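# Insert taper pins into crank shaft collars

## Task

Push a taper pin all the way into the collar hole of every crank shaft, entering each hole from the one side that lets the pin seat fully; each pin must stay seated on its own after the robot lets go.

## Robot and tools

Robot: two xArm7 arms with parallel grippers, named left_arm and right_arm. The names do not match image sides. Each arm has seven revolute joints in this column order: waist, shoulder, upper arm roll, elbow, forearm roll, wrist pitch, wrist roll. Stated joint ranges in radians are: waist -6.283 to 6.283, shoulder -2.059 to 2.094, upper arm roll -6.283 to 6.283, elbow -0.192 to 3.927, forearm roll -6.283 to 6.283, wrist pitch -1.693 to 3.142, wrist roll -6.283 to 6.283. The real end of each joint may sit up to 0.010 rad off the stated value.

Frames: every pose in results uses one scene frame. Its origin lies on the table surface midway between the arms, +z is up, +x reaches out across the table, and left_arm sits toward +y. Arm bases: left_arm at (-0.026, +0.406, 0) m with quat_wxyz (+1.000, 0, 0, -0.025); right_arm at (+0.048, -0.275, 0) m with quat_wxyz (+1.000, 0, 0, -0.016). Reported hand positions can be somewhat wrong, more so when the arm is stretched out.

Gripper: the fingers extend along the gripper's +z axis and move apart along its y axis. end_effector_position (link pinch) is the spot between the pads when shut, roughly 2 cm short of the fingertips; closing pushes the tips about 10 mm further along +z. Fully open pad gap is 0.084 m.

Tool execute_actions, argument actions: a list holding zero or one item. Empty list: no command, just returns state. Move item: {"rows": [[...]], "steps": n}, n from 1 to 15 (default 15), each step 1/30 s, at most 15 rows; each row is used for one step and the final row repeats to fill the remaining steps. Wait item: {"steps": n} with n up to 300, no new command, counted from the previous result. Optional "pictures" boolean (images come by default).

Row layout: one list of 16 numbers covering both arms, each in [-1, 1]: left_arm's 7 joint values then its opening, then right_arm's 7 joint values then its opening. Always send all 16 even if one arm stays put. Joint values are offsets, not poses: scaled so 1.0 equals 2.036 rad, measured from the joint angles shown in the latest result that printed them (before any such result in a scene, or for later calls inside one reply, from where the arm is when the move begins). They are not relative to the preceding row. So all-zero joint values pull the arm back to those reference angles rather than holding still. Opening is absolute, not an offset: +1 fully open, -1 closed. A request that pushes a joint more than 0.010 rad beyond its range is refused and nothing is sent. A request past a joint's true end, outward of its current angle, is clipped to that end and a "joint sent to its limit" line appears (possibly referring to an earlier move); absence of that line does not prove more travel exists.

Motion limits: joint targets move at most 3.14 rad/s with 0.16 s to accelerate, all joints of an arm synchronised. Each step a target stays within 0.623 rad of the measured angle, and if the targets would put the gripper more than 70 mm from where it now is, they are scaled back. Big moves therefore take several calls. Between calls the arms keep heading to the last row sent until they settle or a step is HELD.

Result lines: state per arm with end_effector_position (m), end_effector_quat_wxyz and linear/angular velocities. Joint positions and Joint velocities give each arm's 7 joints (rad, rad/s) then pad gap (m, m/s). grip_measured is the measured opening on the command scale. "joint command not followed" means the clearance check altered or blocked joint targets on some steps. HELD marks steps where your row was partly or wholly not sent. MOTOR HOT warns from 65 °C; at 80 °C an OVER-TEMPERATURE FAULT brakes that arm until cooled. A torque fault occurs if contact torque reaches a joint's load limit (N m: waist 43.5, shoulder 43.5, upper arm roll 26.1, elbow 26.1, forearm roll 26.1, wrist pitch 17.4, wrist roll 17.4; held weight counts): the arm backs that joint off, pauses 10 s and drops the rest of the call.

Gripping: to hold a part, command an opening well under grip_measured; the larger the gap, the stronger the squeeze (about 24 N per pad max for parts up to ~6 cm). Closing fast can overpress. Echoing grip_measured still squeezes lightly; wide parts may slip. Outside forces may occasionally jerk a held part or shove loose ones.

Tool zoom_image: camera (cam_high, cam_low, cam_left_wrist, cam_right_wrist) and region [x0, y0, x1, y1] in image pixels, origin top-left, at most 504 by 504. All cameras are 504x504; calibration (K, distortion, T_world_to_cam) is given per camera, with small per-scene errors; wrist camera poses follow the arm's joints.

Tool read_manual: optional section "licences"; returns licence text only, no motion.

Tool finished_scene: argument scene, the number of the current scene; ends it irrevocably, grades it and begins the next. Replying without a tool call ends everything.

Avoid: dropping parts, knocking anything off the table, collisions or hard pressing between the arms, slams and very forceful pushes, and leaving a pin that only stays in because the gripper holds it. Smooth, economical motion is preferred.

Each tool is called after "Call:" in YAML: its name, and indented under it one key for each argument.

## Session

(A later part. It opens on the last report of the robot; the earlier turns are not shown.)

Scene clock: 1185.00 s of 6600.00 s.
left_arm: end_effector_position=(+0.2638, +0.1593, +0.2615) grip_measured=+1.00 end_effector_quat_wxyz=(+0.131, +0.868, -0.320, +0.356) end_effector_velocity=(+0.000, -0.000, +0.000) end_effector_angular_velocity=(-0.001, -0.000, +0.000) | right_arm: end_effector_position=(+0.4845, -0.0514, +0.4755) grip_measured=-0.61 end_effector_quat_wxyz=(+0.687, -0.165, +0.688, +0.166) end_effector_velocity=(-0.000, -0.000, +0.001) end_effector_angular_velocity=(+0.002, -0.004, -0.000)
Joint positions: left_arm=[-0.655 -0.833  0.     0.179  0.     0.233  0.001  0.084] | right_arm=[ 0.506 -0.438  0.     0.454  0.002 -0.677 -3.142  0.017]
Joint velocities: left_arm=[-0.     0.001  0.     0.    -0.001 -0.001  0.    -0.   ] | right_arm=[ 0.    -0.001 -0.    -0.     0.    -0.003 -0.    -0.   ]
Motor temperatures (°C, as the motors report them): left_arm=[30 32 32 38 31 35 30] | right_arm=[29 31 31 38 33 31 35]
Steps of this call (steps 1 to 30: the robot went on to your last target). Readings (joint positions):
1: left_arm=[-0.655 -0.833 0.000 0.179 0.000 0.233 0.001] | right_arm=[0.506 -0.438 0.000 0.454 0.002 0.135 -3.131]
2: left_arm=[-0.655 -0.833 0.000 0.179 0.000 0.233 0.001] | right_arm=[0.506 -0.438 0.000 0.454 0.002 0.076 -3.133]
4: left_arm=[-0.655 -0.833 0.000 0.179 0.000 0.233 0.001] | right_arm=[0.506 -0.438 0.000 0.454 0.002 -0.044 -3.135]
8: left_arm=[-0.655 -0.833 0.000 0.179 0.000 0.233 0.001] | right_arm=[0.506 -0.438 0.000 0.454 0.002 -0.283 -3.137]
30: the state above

Call:
execute_actions:
  actions:
    - {"rows": [[0,0,0,0,0,0,0,1,0,0,0,0,-0.7725,0.3325,0.7715,-1.0]], "steps": 15}
  pictures: false

Call:
execute_actions:
  actions:
    - {"steps": 15}
  pictures: false

Scene clock: 1244.77 s of 6600.00 s.
left_arm: end_effector_position=(+0.2638, +0.1593, +0.2615) grip_measured=+1.00 end_effector_quat_wxyz=(+0.131, +0.868, -0.320, +0.356) end_effector_velocity=(+0.000, -0.000, +0.000) end_effector_angular_velocity=(-0.001, +0.000, +0.001) | right_arm: end_effector_position=(+0.4358, +0.0110, +0.3159) grip_measured=-0.61 end_effector_quat_wxyz=(+0.456, -0.226, +0.846, +0.159) end_effector_velocity=(-0.163, -0.009, -0.359) end_effector_angular_velocity=(-0.675, +0.758, -0.255)
Joint positions: left_arm=[-0.655 -0.833  0.     0.179  0.     0.233  0.001  0.084] | right_arm=[ 0.506 -0.438  0.     0.454 -0.746 -0.153 -2.393  0.017]
Joint velocities: left_arm=[ 0.     0.    -0.     0.001 -0.001  0.    -0.    -0.   ] | right_arm=[-0.001 -0.003 -0.002 -0.001 -2.674  0.965  2.665 -0.   ]
Motor temperatures (°C, as the motors report them): left_arm=[30 32 32 39 31 35 30] | right_arm=[29 31 31 40 33 31 35]
Steps of this call (steps 1 to 15: the robot went on to your last target; steps 16 to 90: nothing new was sent; then 56.27 s passed at rest; steps 91 to 105: all 15 steps of this action). Readings (joint positions):
91: left_arm=[-0.655 -0.833 0.000 0.179 0.000 0.233 0.001] | right_arm=[0.506 -0.438 0.000 0.454 0.002 -0.677 -3.141]
92: left_arm=[-0.655 -0.833 0.000 0.179 0.000 0.233 0.001] | right_arm=[0.506 -0.438 -0.000 0.454 -0.004 -0.671 -3.134]
94: left_arm=[-0.655 -0.833 0.000 0.179 0.000 0.233 0.001] | right_arm=[0.505 -0.439 -0.001 0.455 -0.053 -0.621 -3.084]
98: left_arm=[-0.655 -0.833 0.000 0.179 0.000 0.233 0.001] | right_arm=[0.506 -0.438 0.001 0.454 -0.253 -0.433 -2.886]
105: the state above

Scene clock: 1245.27 s of 6600.00 s.
left_arm: end_effector_position=(+0.2638, +0.1593, +0.2615) grip_measured=+1.00 end_effector_quat_wxyz=(+0.131, +0.868, -0.320, +0.356) end_effector_velocity=(-0.000, +0.000, -0.000) end_effector_angular_velocity=(-0.000, -0.000, +0.000) | right_arm: end_effector_position=(+0.4003, -0.0083, +0.2432) grip_measured=-0.61 end_effector_quat_wxyz=(+0.419, -0.212, +0.877, +0.102) end_effector_velocity=(-0.003, -0.003, -0.007) end_effector_angular_velocity=(-0.006, -0.001, -0.006)
Joint positions: left_arm=[-0.655 -0.833  0.     0.179  0.     0.233  0.001  0.084] | right_arm=[ 0.506 -0.438 -0.     0.455 -1.56  -0.002 -1.58   0.017]
Joint velocities: left_arm=[-0.    -0.     0.    -0.001 -0.    -0.001 -0.     0.   ] | right_arm=[ 0.001  0.     0.002 -0.001 -0.096  0.01   0.098  0.   ]
Motor temperatures (°C, as the motors report them): left_arm=[30 32 32 39 31 35 30] | right_arm=[29 31 31 40 33 31 35]
Steps of this call (steps 1 to 15: the robot went on to your last target). Readings (joint positions):
1: left_arm=[-0.655 -0.833 0.000 0.179 0.000 0.233 0.001] | right_arm=[0.506 -0.438 0.000 0.454 -0.838 -0.122 -2.301]
2: left_arm=[-0.655 -0.833 0.000 0.179 0.000 0.233 0.001] | right_arm=[0.506 -0.438 0.000 0.454 -0.934 -0.095 -2.205]
4: left_arm=[-0.655 -0.833 0.000 0.179 0.000 0.233 0.001] | right_arm=[0.506 -0.438 0.000 0.453 -1.133 -0.055 -2.007]
8: left_arm=[-0.655 -0.833 0.000 0.179 0.000 0.233 0.001] | right_arm=[0.506 -0.438 0.000 0.453 -1.448 -0.014 -1.695]
15: the state above

Call:
execute_actions:
  actions:
    - {"rows": [[0,0,0,0,0,0,0,1,0,0,0,0,-0.7768,0.3345,0.776,-1.0]], "steps": 15}
  pictures: false

Call:
execute_actions:
  actions:
    - {"steps": 15}

Scene clock: 1251.03 s of 6600.00 s.
left_arm: end_effector_position=(+0.2638, +0.1593, +0.2615) grip_measured=+1.00 end_effector_quat_wxyz=(+0.131, +0.868, -0.320, +0.356) end_effector_velocity=(-0.000, +0.000, -0.000) end_effector_angular_velocity=(+0.000, +0.001, +0.000) | right_arm: end_effector_position=(+0.4905, -0.1021, +0.2901) grip_measured=-0.61 end_effector_quat_wxyz=(+0.641, -0.103, +0.761, -0.012) end_effector_velocity=(+0.096, +0.124, +0.276) end_effector_angular_velocity=(+0.854, -1.417, +0.985)
Joint positions: left_arm=[-0.655 -0.833  0.     0.179  0.     0.233  0.001  0.084] | right_arm=[ 0.505 -0.438 -0.001  0.455 -2.477  0.592 -0.664  0.017]
Joint velocities: left_arm=[ 0. -0. -0. -0. -0.  0.  0.  0.] | right_arm=[ 0.002 -0.004  0.005  0.013 -3.     0.769  2.986  0.   ]
Motor temperatures (°C, as the motors report them): left_arm=[30 32 32 39 31 35 30] | right_arm=[29 31 31 40 33 31 35]
Steps of this call (steps 1 to 15: the robot went on to your last target; steps 16 to 90: nothing new was sent; then 2.27 s passed at rest; steps 91 to 105: all 15 steps of this action). Readings (joint positions):
91: left_arm=[-0.655 -0.833 0.000 0.179 0.000 0.233 0.001] | right_arm=[0.506 -0.438 0.000 0.454 -1.571 0.000 -1.570]
92: left_arm=[-0.655 -0.833 0.000 0.179 0.000 0.233 0.001] | right_arm=[0.506 -0.438 0.000 0.454 -1.577 0.006 -1.564]
94: left_arm=[-0.655 -0.833 0.000 0.179 0.000 0.233 0.001] | right_arm=[0.506 -0.439 0.001 0.455 -1.626 0.056 -1.513]
98: left_arm=[-0.655 -0.833 0.000 0.179 0.000 0.233 0.001] | right_arm=[0.506 -0.438 -0.000 0.453 -1.858 0.276 -1.283]
105: the state above

Scene clock: 1251.53 s of 6600.00 s.
left_arm: end_effector_position=(+0.2638, +0.1593, +0.2615) grip_measured=+1.00 end_effector_quat_wxyz=(+0.131, +0.868, -0.320, +0.356) end_effector_velocity=(-0.000, +0.000, -0.000) end_effector_angular_velocity=(+0.001, +0.001, -0.000) | right_arm: end_effector_position=(+0.4846, -0.0516, +0.3242) grip_measured=-0.61 end_effector_quat_wxyz=(+0.688, -0.165, +0.687, +0.164) end_effector_velocity=(-0.001, +0.003, +0.001) end_effector_angular_velocity=(+0.013, +0.000, +0.030)
Joint positions: left_arm=[-0.655 -0.833  0.     0.179  0.     0.233  0.001  0.084] | right_arm=[ 0.506 -0.438 -0.     0.454 -3.136  0.678 -0.006  0.017]
Joint velocities: left_arm=[ 0.     0.     0.    -0.001  0.     0.     0.    -0.   ] | right_arm=[-0.002 -0.    -0.001 -0.001 -0.053  0.006  0.052 -0.   ]
Motor temperatures (°C, as the motors report them): left_arm=[30 32 32 39 31 35 30] | right_arm=[29 31 31 40 33 31 35]
Steps of this call (steps 1 to 15: the robot went on to your last target). Readings (joint positions):
1: left_arm=[-0.655 -0.833 0.000 0.179 0.000 0.233 0.001] | right_arm=[0.505 -0.438 -0.001 0.455 -2.577 0.614 -0.564]
2: left_arm=[-0.655 -0.833 0.000 0.179 0.000 0.233 0.001] | right_arm=[0.505 -0.439 -0.001 0.455 -2.678 0.631 -0.463]
4: left_arm=[-0.655 -0.833 0.000 0.179 0.000 0.233 0.001] | right_arm=[0.506 -0.439 -0.000 0.455 -2.866 0.654 -0.276]
8: left_arm=[-0.655 -0.833 0.000 0.179 0.000 0.233 0.001] | right_arm=[0.506 -0.438 0.000 0.455 -3.079 0.673 -0.064]
15: the state above
camera_calibration (this result's frames):
cam_left_wrist: T_world_to_cam=[[-0.653019, -0.757256, 0.0113626, 0.324056], [-0.532483, 0.448414, -0.717904, 0.326874], [0.538542, -0.474856, -0.696049, 0.246861], [0, 0, 0, 1]] pos_world=[0.252725, 0.216042, 0.40281]
cam_right_wrist: T_world_to_cam=[[-0.470993, 0.882137, 0.000446062, 0.304081], [-0.00499869, -0.00317456, 0.999982, -0.251298], [0.882123, 0.470982, 0.00590472, -0.271235], [0, 0, 0, 1]] pos_world=[0.381226, -0.141293, 0.252759]

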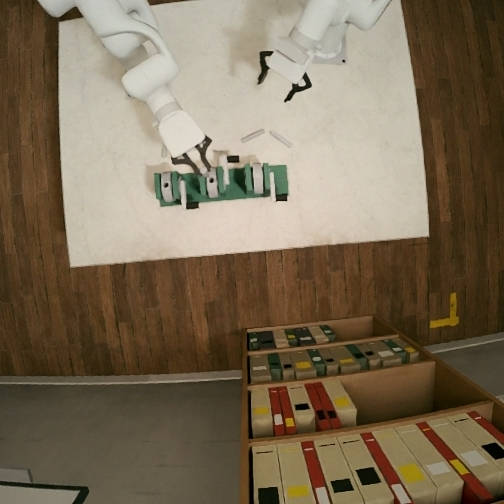

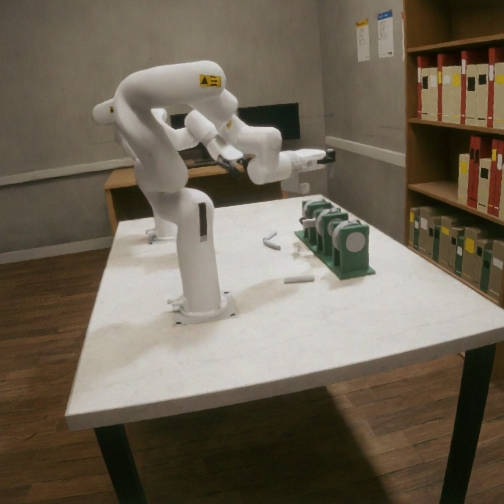

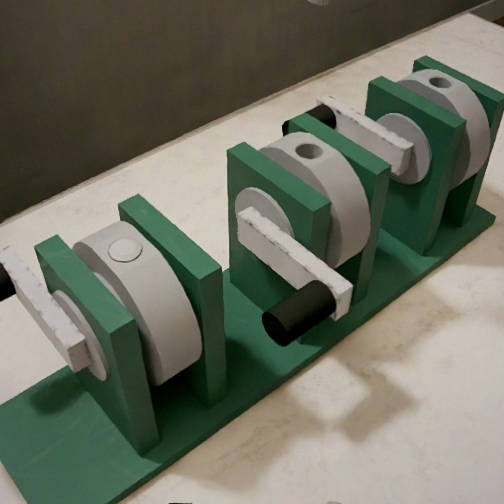

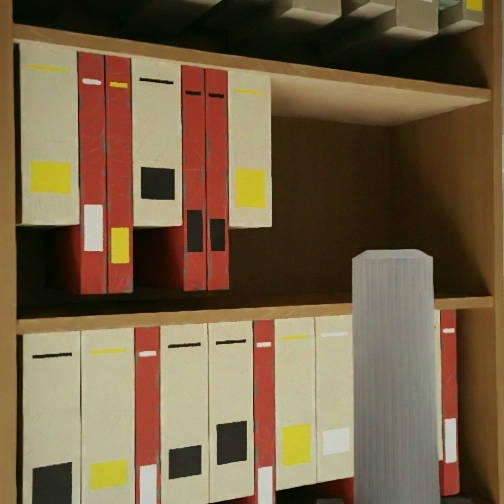

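Call:
execute_actions:
  actions:
    - {"rows": [[0,0,0,0,0,0,0,1,0,0.0955,0,-0.0462,-0.0028,0.1421,0.003,-1.0]], "steps": 15}
  pictures: false

Call:
execute_actions:
  actions:
    - {"steps": 10}

Scene clock: 1258.07 s of 6600.00 s.
left_arm: end_effector_position=(+0.2638, +0.1593, +0.2615) grip_measured=+1.00 end_effector_quat_wxyz=(+0.131, +0.868, -0.320, +0.356) end_effector_velocity=(+0.000, -0.000, +0.002) end_effector_angular_velocity=(-0.003, -0.003, +0.000) | right_arm: end_effector_position=(+0.4850, -0.0508, +0.2527) grip_measured=-0.61 end_effector_quat_wxyz=(+0.689, -0.165, +0.686, +0.166) end_effector_velocity=(-0.000, -0.001, -0.006) end_effector_angular_velocity=(+0.005, -0.012, -0.001)
Joint positions: left_arm=[-0.655 -0.833  0.     0.179  0.     0.233  0.001  0.084] | right_arm=[ 0.506 -0.248 -0.     0.363 -3.141  0.964  0.001  0.017]
Joint velocities: left_arm=[ 0.    -0.001 -0.     0.001 -0.    -0.001 -0.    -0.   ] | right_arm=[ 0.     0.024 -0.001 -0.013  0.     0.05  -0.001 -0.   ]
Motor temperatures (°C, as the motors report them): left_arm=[30 32 32 39 31 35 30] | right_arm=[29 31 31 40 33 31 35]
Steps of this call (steps 1 to 15: the robot went on to your last target; steps 16 to 90: nothing new was sent; then 3.03 s passed at rest; steps 91 to 105: all 15 steps of this action). Readings (joint positions):
91: left_arm=[-0.655 -0.833 0.000 0.179 0.000 0.233 0.001] | right_arm=[0.506 -0.438 -0.000 0.454 -3.141 0.680 -0.001]
92: left_arm=[-0.655 -0.833 0.000 0.179 0.000 0.233 0.001] | right_arm=[0.506 -0.435 -0.000 0.453 -3.141 0.687 -0.001]
94: left_arm=[-0.655 -0.833 0.000 0.179 0.000 0.233 0.001] | right_arm=[0.506 -0.404 -0.000 0.441 -3.141 0.738 -0.000]
98: left_arm=[-0.655 -0.833 0.000 0.179 0.000 0.233 0.001] | right_arm=[0.506 -0.283 -0.000 0.376 -3.141 0.902 0.000]
105: the state above

Scene clock: 1258.40 s of 6600.00 s.
left_arm: end_effector_position=(+0.2638, +0.1593, +0.2615) grip_measured=+1.00 end_effector_quat_wxyz=(+0.131, +0.868, -0.320, +0.356) end_effector_velocity=(+0.000, -0.000, -0.000) end_effector_angular_velocity=(+0.001, +0.001, -0.000) | right_arm: end_effector_position=(+0.4845, -0.0510, +0.2508) grip_measured=-0.61 end_effector_quat_wxyz=(+0.688, -0.166, +0.687, +0.166) end_effector_velocity=(-0.000, -0.000, -0.002) end_effector_angular_velocity=(-0.002, +0.001, +0.000)
Joint positions: left_arm=[-0.655 -0.833  0.     0.179  0.     0.233  0.001  0.084] | right_arm=[ 0.506 -0.244 -0.     0.361 -3.141  0.968  0.001  0.017]
Joint velocities: left_arm=[-0.     0.001  0.     0.001 -0.     0.001  0.    -0.   ] | right_arm=[ 0.     0.003 -0.    -0.002 -0.     0.003 -0.002  0.   ]
Motor temperatures (°C, as the motors report them): left_arm=[30 32 32 39 31 35 30] | right_arm=[29 31 31 40 33 31 35]
Steps of this call (steps 1 to 10: the robot went on to your last target). Readings (joint positions):
1: left_arm=[-0.655 -0.833 0.000 0.179 0.000 0.233 0.001] | right_arm=[0.506 -0.247 -0.000 0.363 -3.141 0.965 0.001]
2: left_arm=[-0.655 -0.833 0.000 0.179 0.000 0.233 0.001] | right_arm=[0.506 -0.246 -0.000 0.362 -3.141 0.966 0.001]
4: left_arm=[-0.655 -0.833 0.000 0.179 0.000 0.233 0.001] | right_arm=[0.506 -0.245 -0.000 0.361 -3.141 0.967 0.001]
8: left_arm=[-0.655 -0.833 0.000 0.179 0.000 0.233 0.001] | right_arm=[0.506 -0.244 -0.000 0.361 -3.141 0.967 0.001]
10: the state above
camera_calibration (this result's frames):
cam_left_wrist: T_world_to_cam=[[-0.653019, -0.757256, 0.0113626, 0.324056], [-0.532483, 0.448414, -0.717905, 0.326874], [0.538542, -0.474856, -0.696049, 0.246861], [0, 0, 0, 1]] pos_world=[0.252725, 0.216042, 0.40281]
cam_right_wrist: T_world_to_cam=[[-0.474099, 0.880469, 0.00201939, 0.304597], [-0.00544873, -0.0052274, 0.999971, -0.177769], [0.880455, 0.474074, 0.00727574, -0.27035], [0, 0, 0, 1]] pos_world=[0.381471, -0.140951, 0.179115]

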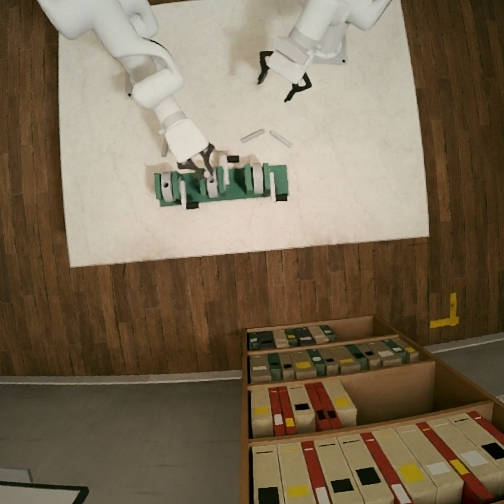

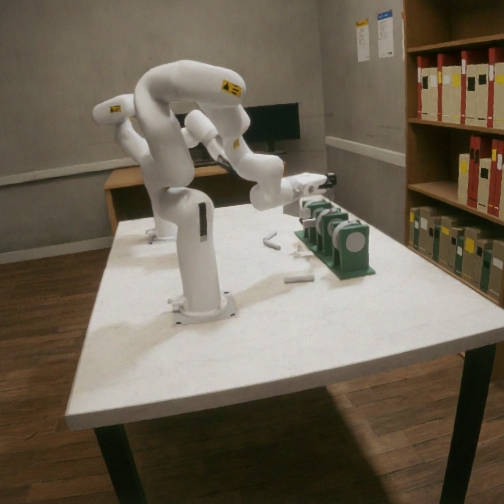

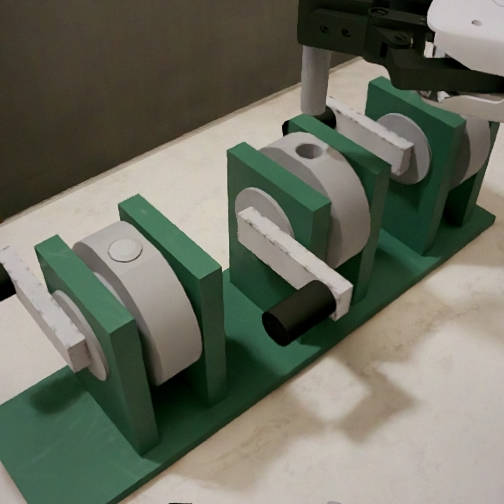

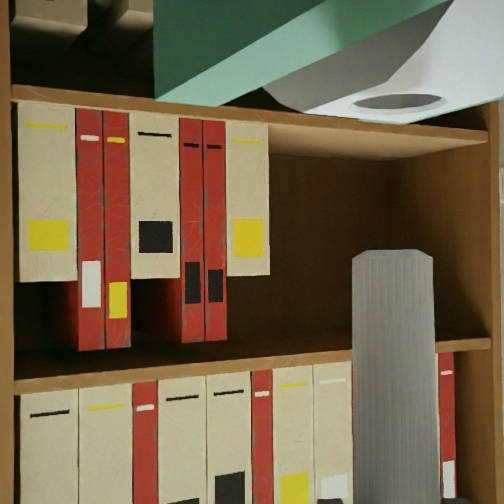

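Call:
zoom_image:
  camera: "cam_left_wrist"
  region: [240, 40, 400, 200]

Region (240, 40, 400, 200) of cam_left_wrist's 504x504 image, scaled by 3.150, with more detail than that image has.

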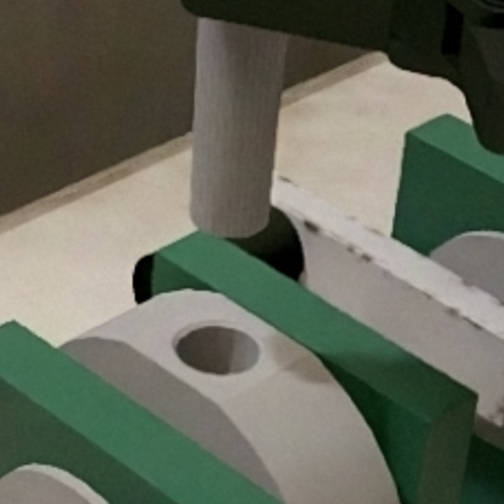

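Call:
execute_actions:
  actions:
    - {"rows": [[0,0,0,0,0,0,0,1,0.0012,0.016,0,-0.004,0,0.019,0,-1.0],[0,0,0,0,0,0,0,1,0.0012,0.032,0,-0.007,0,0.037,0,-1.0],[0,0,0,0,0,0,0,1,0.0012,0.0471,0,-0.0089,0,0.055,0,-1.0]], "steps": 15}

Scene clock: 1273.73 s of 6600.00 s.
left_arm: end_effector_position=(+0.2638, +0.1593, +0.2615) grip_measured=+1.00 end_effector_quat_wxyz=(+0.131, +0.868, -0.320, +0.356) end_effector_velocity=(-0.000, +0.000, +0.000) end_effector_angular_velocity=(-0.000, -0.001, -0.001) | right_arm: end_effector_position=(+0.4838, -0.0501, +0.2236) grip_measured=-0.61 end_effector_quat_wxyz=(+0.687, -0.167, +0.687, +0.167) end_effector_velocity=(-0.001, -0.000, -0.003) end_effector_angular_velocity=(+0.000, +0.002, +0.001)
Joint positions: left_arm=[-0.655 -0.833  0.     0.179  0.     0.233  0.001  0.084] | right_arm=[ 0.508 -0.15  -0.     0.343 -3.141  1.079  0.001  0.017]
Joint velocities: left_arm=[-0.    -0.001  0.    -0.    -0.    -0.     0.001  0.   ] | right_arm=[ 0.001  0.008  0.    -0.005  0.     0.011  0.001 -0.   ]
Motor temperatures (°C, as the motors report them): left_arm=[30 32 32 39 31 35 30] | right_arm=[29 31 31 39 33 31 35]
Steps of this call (steps 1 to 15: the robot went on to your last target; steps 16 to 90: nothing new was sent; then 11.83 s passed at rest; steps 91 to 105: all 15 steps of this action). Readings (joint positions):
91: left_arm=[-0.655 -0.833 0.000 0.179 0.000 0.233 0.001] | right_arm=[0.506 -0.244 -0.000 0.360 -3.141 0.968 0.001]
92: left_arm=[-0.655 -0.833 0.000 0.179 0.000 0.233 0.001] | right_arm=[0.506 -0.239 -0.000 0.360 -3.141 0.975 0.001]
94: left_arm=[-0.655 -0.833 0.000 0.179 0.000 0.233 0.001] | right_arm=[0.507 -0.209 -0.000 0.355 -3.141 1.013 0.001]
98: left_arm=[-0.655 -0.833 0.000 0.179 0.000 0.233 0.001] | right_arm=[0.508 -0.158 -0.000 0.342 -3.141 1.064 0.001]
105: the state above
camera_calibration (this result's frames):
cam_left_wrist: T_world_to_cam=[[-0.653019, -0.757256, 0.0113628, 0.324056], [-0.532483, 0.448414, -0.717905, 0.326875], [0.538542, -0.474856, -0.696049, 0.246861], [0, 0, 0, 1]] pos_world=[0.252725, 0.216042, 0.40281]
cam_right_wrist: T_world_to_cam=[[-0.476189, 0.879341, 0.00201123, 0.304438], [-0.00442564, -0.00468377, 0.999979, -0.151059], [0.879332, 0.47617, 0.00612201, -0.269106], [0, 0, 0, 1]] pos_world=[0.380935, -0.140272, 0.152091]

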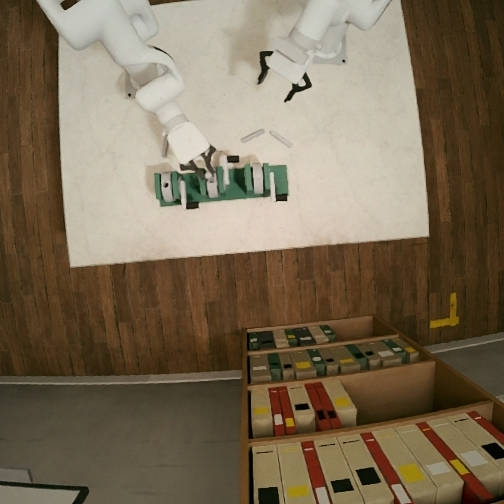

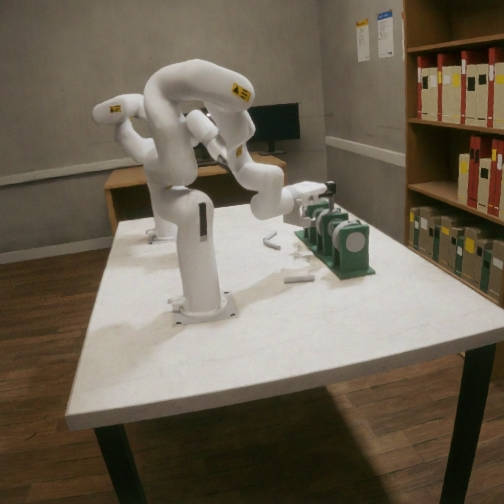

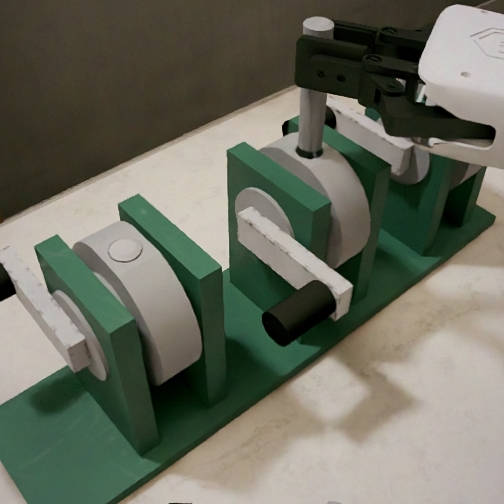

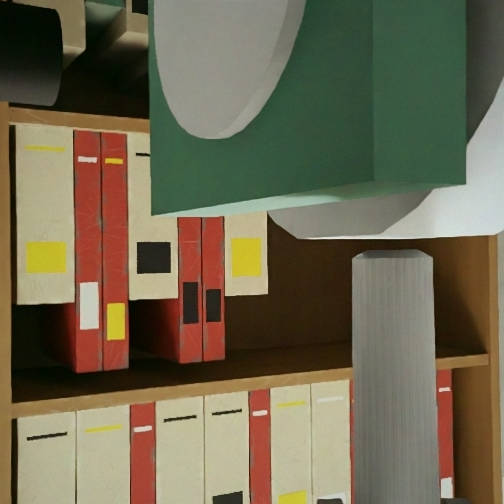

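Call:
zoom_image:
  camera: "cam_left_wrist"
  region: [260, 90, 360, 190]

Region (260, 90, 360, 190) of cam_left_wrist's 504x504 image, scaled by 5.040, with more detail than that image has.

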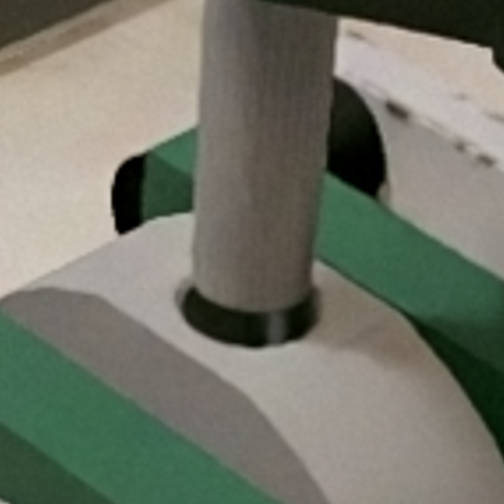

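Call:
execute_actions:
  actions:
    - {"rows": [[0,0,0,0,0,0,0,1,0,0.009,0,-0.001,0,0.01,0,-1.0],[0,0,0,0,0,0,0,1,0,0.018,0,-0.0015,0,0.019,0,-1.0],[0,0,0,0,0,0,0,1,0,0.027,0,-0.002,0,0.029,0,-1.0],[0,0,0,0,0,0,0,1,0,0.037,0,-0.0027,0,0.039,0,-1.0],[0,0,0,0,0,0,0,1,0,0.046,0,-0.0032,0,0.049,0,-1.0],[0,0,0,0,0,0,0,1,0,0.0554,0,-0.0036,0,0.0584,0,-1.0]], "steps": 15}

Scene clock: 1282.87 s of 6600.00 s.
left_arm: end_effector_position=(+0.2638, +0.1593, +0.2615) grip_measured=+1.00 end_effector_quat_wxyz=(+0.131, +0.868, -0.320, +0.356) end_effector_velocity=(+0.000, -0.000, +0.000) end_effector_angular_velocity=(+0.001, -0.001, -0.001) | right_arm: end_effector_position=(+0.4838, -0.0501, +0.1953) grip_measured=-0.61 end_effector_quat_wxyz=(+0.687, -0.167, +0.687, +0.167) end_effector_velocity=(+0.001, -0.000, -0.002) end_effector_angular_velocity=(+0.002, -0.006, -0.001)
Joint positions: left_arm=[-0.655 -0.833  0.     0.179  0.     0.233  0.001  0.084] | right_arm=[ 0.508 -0.039 -0.     0.336 -3.141  1.195  0.001  0.017]
Joint velocities: left_arm=[-0.    -0.     0.     0.001  0.001  0.     0.001  0.   ] | right_arm=[-0.001  0.017 -0.     0.001  0.001  0.022 -0.001  0.   ]
Motor temperatures (°C, as the motors report them): left_arm=[30 32 32 39 31 35 30] | right_arm=[29 31 31 39 33 31 35]
Steps of this call (steps 1 to 15: the robot went on to your last target; steps 16 to 90: nothing new was sent; then 5.63 s passed at rest; steps 91 to 105: all 15 steps of this action). Readings (joint positions):
91: left_arm=[-0.655 -0.833 0.000 0.179 0.000 0.233 0.001] | right_arm=[0.508 -0.148 -0.000 0.343 -3.141 1.080 0.001]
92: left_arm=[-0.655 -0.833 0.000 0.179 0.000 0.233 0.001] | right_arm=[0.508 -0.145 -0.000 0.343 -3.141 1.085 0.001]
94: left_arm=[-0.655 -0.833 0.000 0.179 0.000 0.233 0.001] | right_arm=[0.508 -0.125 -0.000 0.342 -3.141 1.107 0.001]
98: left_arm=[-0.655 -0.833 0.000 0.179 0.000 0.233 0.001] | right_arm=[0.508 -0.062 -0.000 0.337 -3.141 1.169 0.001]
105: the state above
camera_calibration (this result's frames):
cam_left_wrist: T_world_to_cam=[[-0.653019, -0.757256, 0.0113629, 0.324056], [-0.532483, 0.448414, -0.717905, 0.326875], [0.538542, -0.474856, -0.696049, 0.246861], [0, 0, 0, 1]] pos_world=[0.252725, 0.216042, 0.40281]
cam_right_wrist: T_world_to_cam=[[-0.476166, 0.879353, 0.0019925, 0.3045], [-0.00346977, -0.00414469, 0.999985, -0.123224], [0.879349, 0.476152, 0.00502471, -0.2687], [0, 0, 0, 1]] pos_world=[0.380846, -0.140332, 0.123966]

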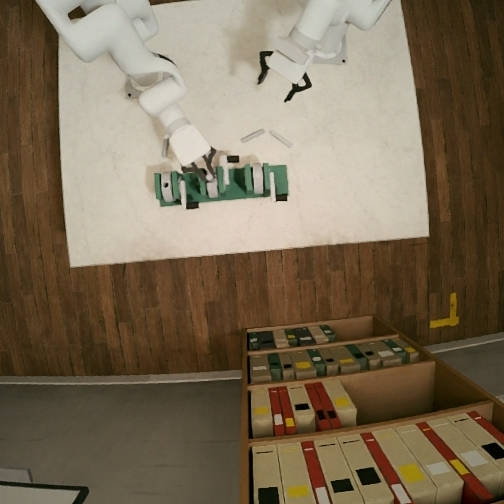

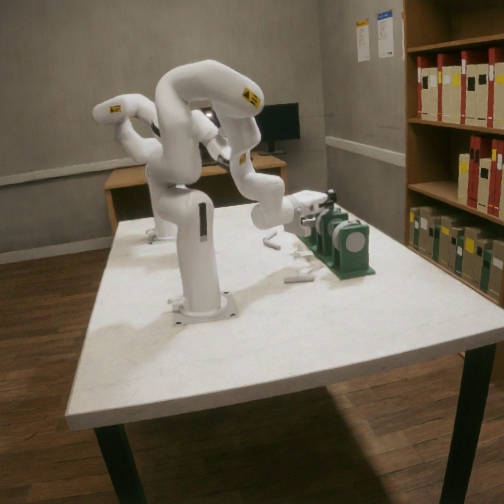

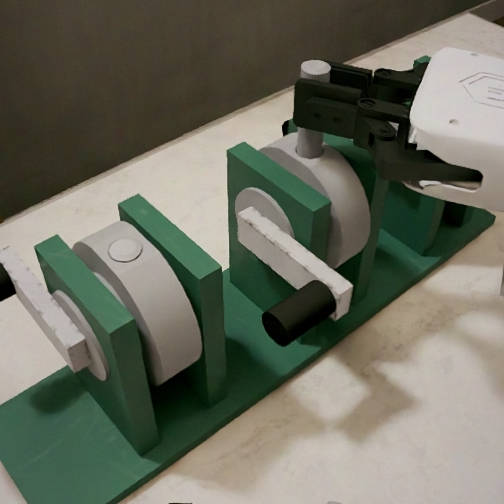

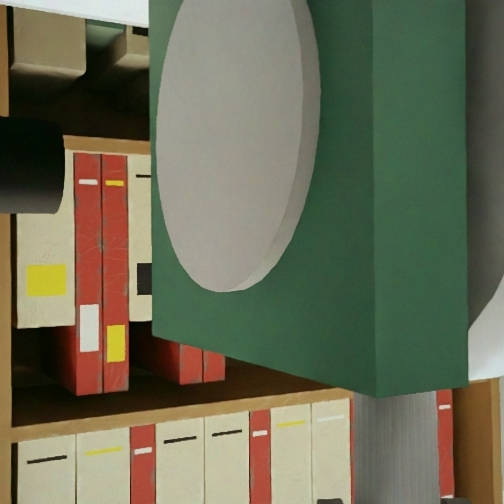

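Call:
execute_actions:
  actions:
    - {"rows": [[0,0,0,0,0,0,0,1,0,0.008,0,0,0,0.008,0,-1.0],[0,0,0,0,0,0,0,1,0,0.015,0,0,0,0.015,0,-1.0],[0,0,0,0,0,0,0,1,0,0.023,0,0,0,0.023,0,-1.0],[0,0,0,0,0,0,0,1,0,0.03,0,0.0005,0,0.03,0,-1.0],[0,0,0,0,0,0,0,1,0,0.038,0,0.0005,0,0.037,0,-1.0],[0,0,0,0,0,0,0,1,0,0.0449,0,0.0008,0,0.0445,0,-1.0]], "steps": 15}

Scene clock: 1296.50 s of 6600.00 s.
left_arm: end_effector_position=(+0.2638, +0.1593, +0.2615) grip_measured=+1.00 end_effector_quat_wxyz=(+0.131, +0.868, -0.320, +0.356) end_effector_velocity=(-0.000, +0.000, -0.000) end_effector_angular_velocity=(-0.001, +0.000, +0.000) | right_arm: end_effector_position=(+0.4838, -0.0501, +0.1743) grip_measured=-0.61 end_effector_quat_wxyz=(+0.687, -0.167, +0.687, +0.167) end_effector_velocity=(+0.000, -0.000, -0.002) end_effector_angular_velocity=(+0.002, -0.004, -0.001)
Joint positions: left_arm=[-0.655 -0.833  0.     0.179  0.     0.233  0.001  0.084] | right_arm=[ 0.508  0.051 -0.     0.337 -3.141  1.285  0.001  0.017]
Joint velocities: left_arm=[-0.    -0.001  0.    -0.001 -0.    -0.    -0.    -0.   ] | right_arm=[ 0.001  0.012 -0.002  0.     0.     0.016 -0.    -0.   ]
Motor temperatures (°C, as the motors report them): left_arm=[30 32 32 39 31 35 30] | right_arm=[29 31 31 38 33 31 35]
Steps of this call (steps 1 to 15: the robot went on to your last target; steps 16 to 90: nothing new was sent; then 10.13 s passed at rest; steps 91 to 105: all 15 steps of this action). Readings (joint positions):
91: left_arm=[-0.655 -0.833 0.000 0.179 0.000 0.233 0.001] | right_arm=[0.508 -0.037 -0.000 0.336 -3.141 1.198 0.001]
92: left_arm=[-0.655 -0.833 0.000 0.179 0.000 0.233 0.001] | right_arm=[0.508 -0.033 -0.000 0.336 -3.141 1.202 0.001]
94: left_arm=[-0.655 -0.833 0.000 0.179 0.000 0.233 0.001] | right_arm=[0.508 -0.016 -0.000 0.337 -3.141 1.219 0.001]
98: left_arm=[-0.655 -0.833 0.000 0.179 0.000 0.233 0.001] | right_arm=[0.508 0.033 -0.000 0.337 -3.141 1.265 0.001]
105: the state above
camera_calibration (this result's frames):
cam_left_wrist: T_world_to_cam=[[-0.653019, -0.757256, 0.0113628, 0.324056], [-0.532483, 0.448414, -0.717905, 0.326875], [0.538542, -0.474856, -0.696049, 0.246861], [0, 0, 0, 1]] pos_world=[0.252725, 0.216042, 0.40281]
cam_right_wrist: T_world_to_cam=[[-0.47618, 0.879346, 0.00194605, 0.304552], [-0.00408755, -0.0044265, 0.999982, -0.101928], [0.879338, 0.476164, 0.00570218, -0.268664], [0, 0, 0, 1]] pos_world=[0.380852, -0.140329, 0.102865]

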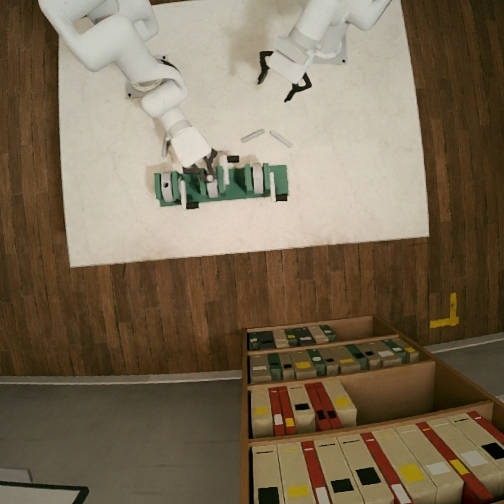

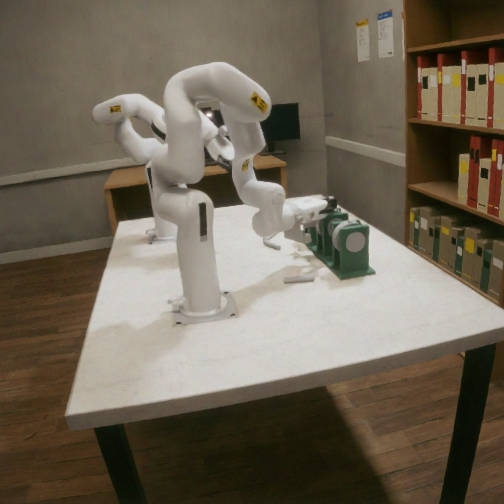

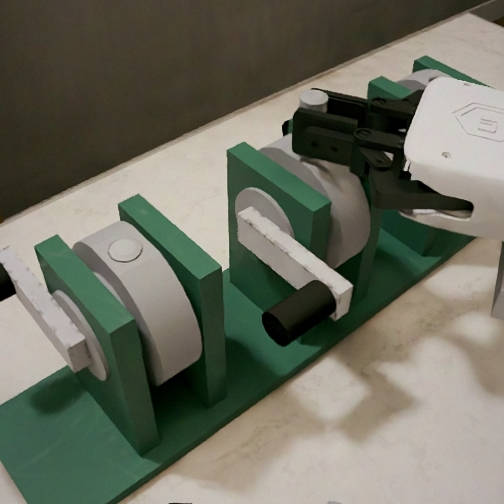

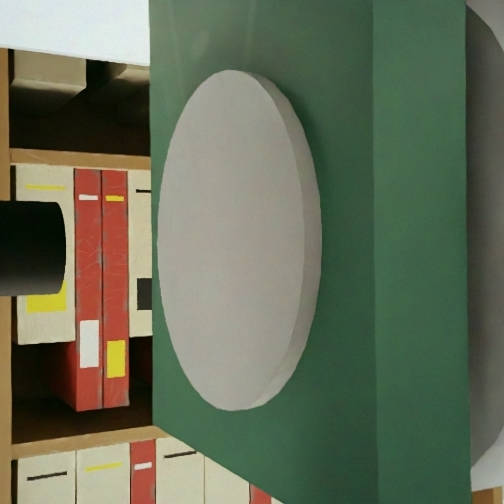

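Open slowly.

Call:
execute_actions:
  actions:
    - {"rows": [[0,0,0,0,0,0,0,1,0,0,0,0,0,0,0,-0.7],[0,0,0,0,0,0,0,1,0,0,0,0,0,0,0,-0.64],[0,0,0,0,0,0,0,1,0,0,0,0,0,0,0,-0.6],[0,0,0,0,0,0,0,1,0,0,0,0,0,0,0,-0.57],[0,0,0,0,0,0,0,1,0,0,0,0,0,0,0,-0.54],[0,0,0,0,0,0,0,1,0,0,0,0,0,0,0,-0.5],[0,0,0,0,0,0,0,1,0,0,0,0,0,0,0,-0.45],[0,0,0,0,0,0,0,1,0,0,0,0,0,0,0,-0.4],[0,0,0,0,0,0,0,1,0,0,0,0,0,0,0,-0.3]], "steps": 15}

Scene clock: 1303.93 s of 6600.00 s.
left_arm: end_effector_position=(+0.2638, +0.1593, +0.2615) grip_measured=+1.00 end_effector_quat_wxyz=(+0.131, +0.868, -0.320, +0.356) end_effector_velocity=(-0.001, +0.001, -0.002) end_effector_angular_velocity=(+0.002, +0.003, +0.000) | right_arm: end_effector_position=(+0.4838, -0.0501, +0.1745) grip_measured=-0.32 end_effector_quat_wxyz=(+0.687, -0.167, +0.687, +0.167) end_effector_velocity=(-0.000, +0.000, -0.001) end_effector_angular_velocity=(-0.001, +0.002, +0.000)
Joint positions: left_arm=[-0.655 -0.833  0.     0.179  0.     0.233  0.001  0.084] | right_arm=[ 0.508  0.051 -0.     0.338 -3.141  1.285  0.001  0.03 ]
Joint velocities: left_arm=[-0.    -0.     0.    -0.002 -0.     0.001 -0.     0.   ] | right_arm=[-0.     0.001  0.001 -0.001  0.    -0.001 -0.    -0.   ]
Motor temperatures (°C, as the motors report them): left_arm=[30 32 32 39 31 35 30] | right_arm=[29 31 31 38 33 31 35]
Steps of this call (steps 1 to 15: the robot went on to your last target; steps 16 to 90: nothing new was sent; then 3.93 s passed at rest; steps 91 to 105: all 15 steps of this action). Readings (joint positions):
91: left_arm=[-0.655 -0.833 0.000 0.179 0.000 0.233 0.001] | right_arm=[0.508 0.052 -0.000 0.338 -3.141 1.286 0.001]
92: left_arm=[-0.655 -0.833 0.000 0.179 0.000 0.233 0.001] | right_arm=[0.508 0.052 -0.000 0.338 -3.141 1.286 0.001]
94: left_arm=[-0.655 -0.833 0.000 0.179 0.000 0.233 0.001] | right_arm=[0.508 0.051 -0.000 0.338 -3.141 1.285 0.001]
98: left_arm=[-0.655 -0.833 0.000 0.179 0.000 0.233 0.001] | right_arm=[0.508 0.051 -0.000 0.338 -3.141 1.285 0.001]
105: the state above
camera_calibration (this result's frames):
cam_left_wrist: T_world_to_cam=[[-0.653019, -0.757256, 0.0113628, 0.324056], [-0.532483, 0.448414, -0.717905, 0.326875], [0.538543, -0.474856, -0.696048, 0.246861], [0, 0, 0, 1]] pos_world=[0.252725, 0.216042, 0.40281]
cam_right_wrist: T_world_to_cam=[[-0.476179, 0.879346, 0.00193988, 0.304554], [-0.00436392, -0.00456913, 0.99998, -0.101918], [0.879337, 0.476161, 0.00601312, -0.268775], [0, 0, 0, 1]] pos_world=[0.380921, -0.140294, 0.102941]

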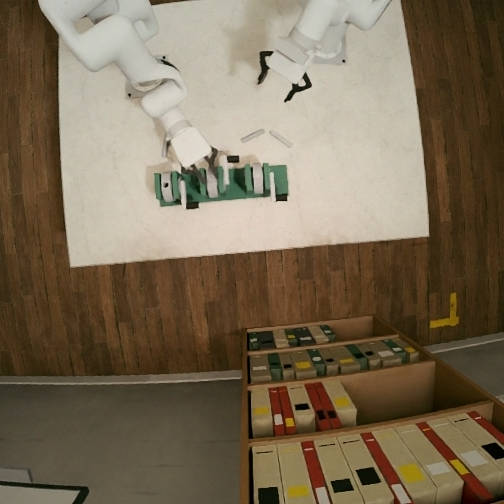

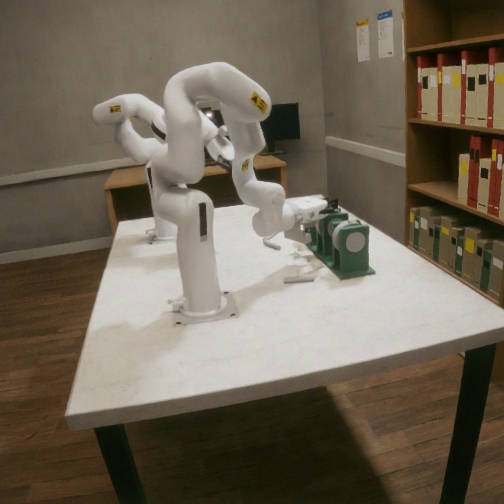

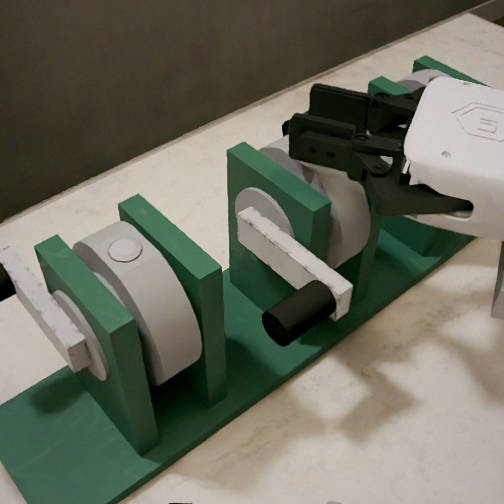

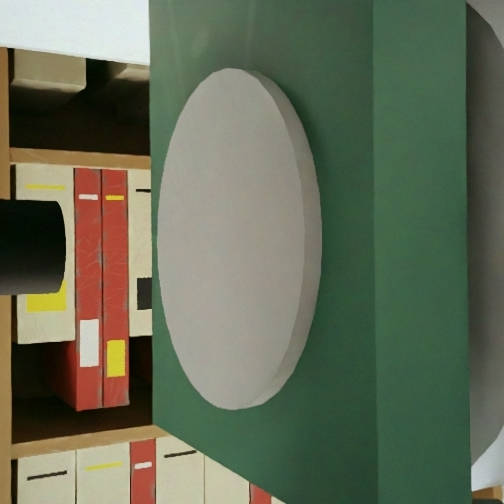

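Call:
execute_actions:
  actions:
    - {"rows": [[0,0,0,0,0,0,0,1,0,-0.015,0,0,0,-0.015,0,-0.3],[0,0,0,0,0,0,0,1,0,-0.03,0,0,0,-0.03,0,-0.3],[0,0,0,0,0,0,0,1,0,-0.045,0,-0.001,0,-0.044,0,-0.3],[0,0,0,0,0,0,0,1,0,-0.07,0,0,0,-0.07,0,-0.3],[0,0,0,0,0,0,0,1,0,-0.0985,0,0.0025,0,-0.101,0,-0.3]], "steps": 15}

Scene clock: 1310.83 s of 6600.00 s.
left_arm: end_effector_position=(+0.2638, +0.1593, +0.2615) grip_measured=+1.00 end_effector_quat_wxyz=(+0.131, +0.868, -0.320, +0.356) end_effector_velocity=(-0.000, +0.000, +0.000) end_effector_angular_velocity=(-0.001, -0.001, -0.000) | right_arm: end_effector_position=(+0.4835, -0.0502, +0.2221) grip_measured=-0.32 end_effector_quat_wxyz=(+0.687, -0.167, +0.687, +0.167) end_effector_velocity=(-0.003, -0.000, +0.002) end_effector_angular_velocity=(-0.008, +0.014, +0.002)
Joint positions: left_arm=[-0.655 -0.833  0.     0.179  0.     0.233  0.001  0.084] | right_arm=[ 0.508 -0.146 -0.     0.342 -3.141  1.083  0.001  0.03 ]
Joint velocities: left_arm=[ 0.    -0.002  0.    -0.     0.     0.001  0.    -0.   ] | right_arm=[ 0.    -0.027  0.002 -0.001  0.    -0.041 -0.001 -0.   ]
Motor temperatures (°C, as the motors report them): left_arm=[30 32 32 39 31 35 30] | right_arm=[29 31 31 38 33 31 35]
Steps of this call (steps 1 to 15: the robot went on to your last target; steps 16 to 90: nothing new was sent; then 3.40 s passed at rest; steps 91 to 105: all 15 steps of this action). Readings (joint positions):
91: left_arm=[-0.655 -0.833 0.000 0.179 0.000 0.233 0.001] | right_arm=[0.508 0.051 -0.000 0.338 -3.141 1.284 0.001]
92: left_arm=[-0.655 -0.833 0.000 0.179 0.000 0.233 0.001] | right_arm=[0.508 0.046 -0.000 0.337 -3.141 1.277 0.001]
94: left_arm=[-0.655 -0.833 0.000 0.179 0.000 0.233 0.001] | right_arm=[0.508 0.014 -0.000 0.336 -3.141 1.245 0.001]
98: left_arm=[-0.655 -0.833 0.000 0.179 0.000 0.233 0.001] | right_arm=[0.508 -0.101 -0.000 0.341 -3.141 1.133 0.001]
105: the state above
camera_calibration (this result's frames):
cam_left_wrist: T_world_to_cam=[[-0.653019, -0.757256, 0.0113627, 0.324056], [-0.532482, 0.448414, -0.717905, 0.326875], [0.538543, -0.474856, -0.696048, 0.246861], [0, 0, 0, 1]] pos_world=[0.252725, 0.216042, 0.40281]
cam_right_wrist: T_world_to_cam=[[-0.476213, 0.879328, 0.00203287, 0.304428], [-0.00335531, -0.00412893, 0.999986, -0.150014], [0.879324, 0.476199, 0.00491667, -0.268507], [0, 0, 0, 1]] pos_world=[0.380574, -0.140448, 0.150713]

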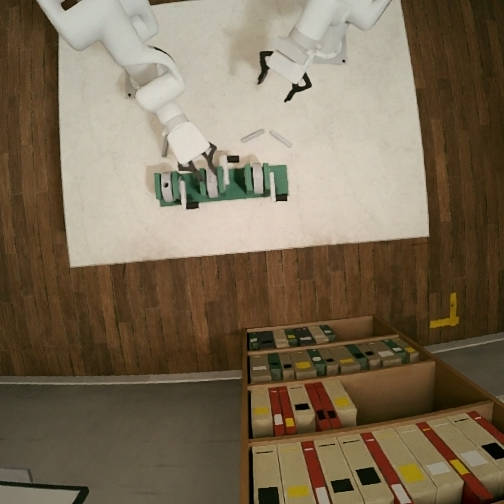

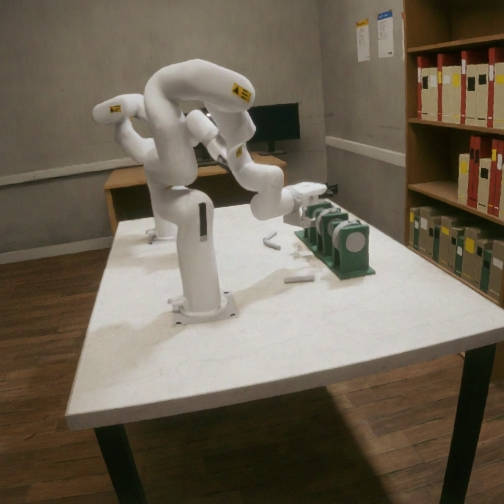

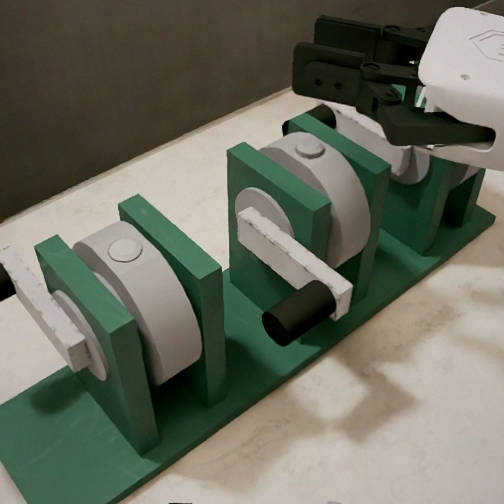

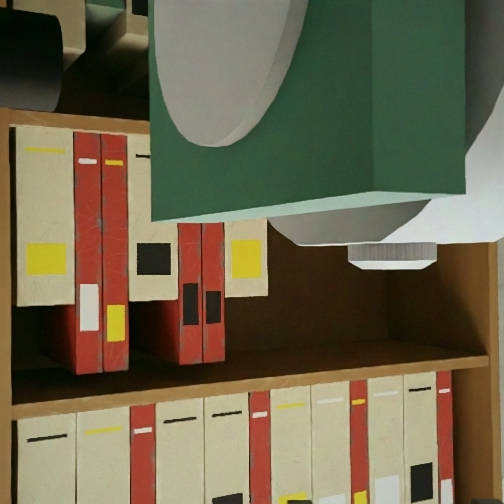

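Call:
execute_actions:
  actions:
    - {"rows": [[0,0,0,0,0,0,0,1,0,0,0,0.002,0,0,0,-0.5],[0,0,0,0,0,0,0,1,0,0.01,0,0.003,0,0.009,0,-0.7],[0,0,0,0,0,0,0,1,0,0.025,0,0.004,0,0.022,0,-0.9],[0,0,0,0,0,0,0,1,0,0.04,0,0.005,0,0.036,0,-1.0],[0,0,0,0,0,0,0,1,0,0.056,0,0.006,0,0.05,0,-1.0],[0,0,0,0,0,0,0,1,0,0.0717,0,0.0069,0,0.0647,0,-1.0]], "steps": 15}

Scene clock: 1321.83 s of 6600.00 s.
left_arm: end_effector_position=(+0.2638, +0.1593, +0.2615) grip_measured=+1.00 end_effector_quat_wxyz=(+0.131, +0.868, -0.320, +0.356) end_effector_velocity=(-0.000, +0.000, -0.000) end_effector_angular_velocity=(+0.001, -0.000, -0.000) | right_arm: end_effector_position=(+0.4890, -0.0474, +0.1906) grip_measured=-1.00 end_effector_quat_wxyz=(+0.687, -0.167, +0.687, +0.167) end_effector_velocity=(+0.003, +0.002, -0.000) end_effector_angular_velocity=(+0.008, -0.014, +0.000)
Joint positions: left_arm=[-0.655 -0.833  0.     0.179  0.     0.233  0.001  0.084] | right_arm=[ 0.508 -0.003 -0.     0.356 -3.141  1.212  0.001  0.   ]
Joint velocities: left_arm=[ 0.     0.     0.    -0.     0.     0.     0.001  0.   ] | right_arm=[-0.001  0.024  0.     0.008 -0.     0.032  0.001  0.   ]
Motor temperatures (°C, as the motors report them): left_arm=[30 32 32 39 31 35 30] | right_arm=[29 31 31 38 33 31 35]
Steps of this call (steps 1 to 15: the robot went on to your last target; steps 16 to 90: nothing new was sent; then 7.50 s passed at rest; steps 91 to 105: all 15 steps of this action). Readings (joint positions):
91: left_arm=[-0.655 -0.833 0.000 0.179 0.000 0.233 0.001] | right_arm=[0.508 -0.149 -0.000 0.343 -3.141 1.079 0.001]
92: left_arm=[-0.655 -0.833 0.000 0.179 0.000 0.233 0.001] | right_arm=[0.508 -0.148 -0.000 0.344 -3.141 1.081 0.001]
94: left_arm=[-0.655 -0.833 0.000 0.179 0.000 0.233 0.001] | right_arm=[0.508 -0.132 -0.000 0.347 -3.141 1.097 0.001]
98: left_arm=[-0.655 -0.833 0.000 0.179 0.000 0.233 0.001] | right_arm=[0.508 -0.045 -0.000 0.353 -3.141 1.173 0.001]
105: the state above
camera_calibration (this result's frames):
cam_left_wrist: T_world_to_cam=[[-0.653019, -0.757256, 0.0113627, 0.324056], [-0.532483, 0.448414, -0.717905, 0.326875], [0.538543, -0.474856, -0.696048, 0.246861], [0, 0, 0, 1]] pos_world=[0.252725, 0.216042, 0.40281]
cam_right_wrist: T_world_to_cam=[[-0.476184, 0.879343, 0.00198182, 0.304628], [-0.0035559, -0.00417932, 0.999985, -0.118396], [0.879338, 0.47617, 0.00511698, -0.274584], [0, 0, 0, 1]] pos_world=[0.38609, -0.137619, 0.119195]

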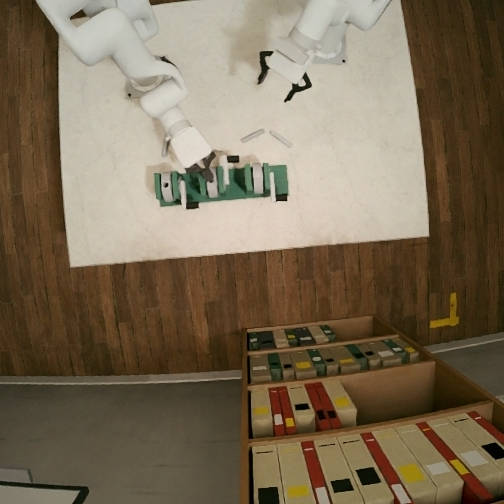

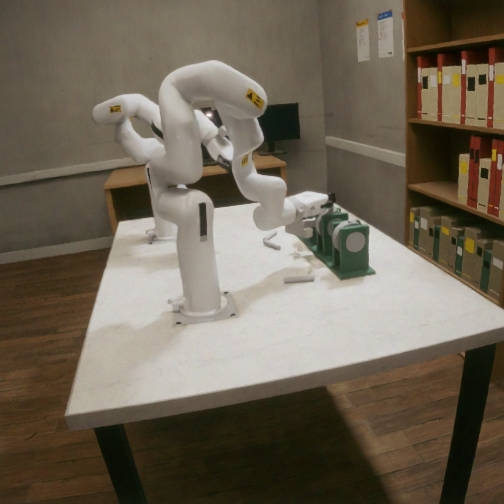

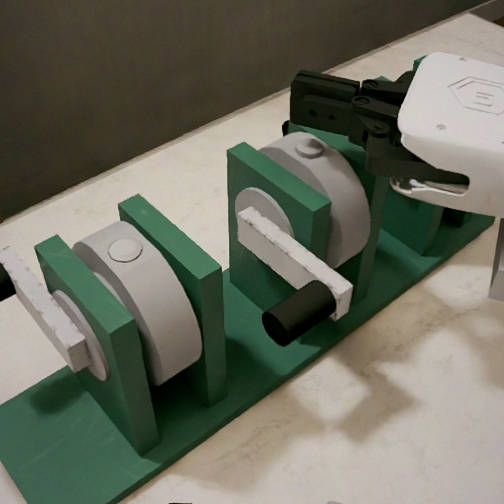

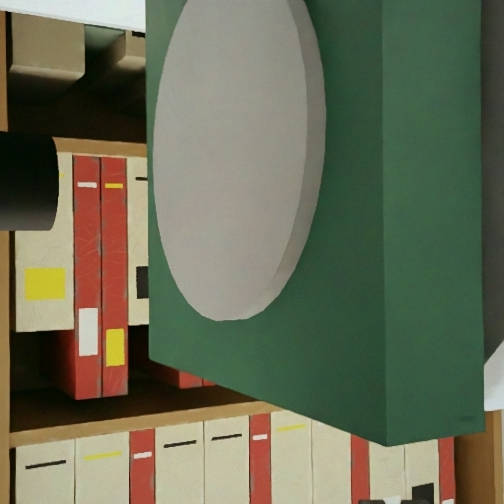

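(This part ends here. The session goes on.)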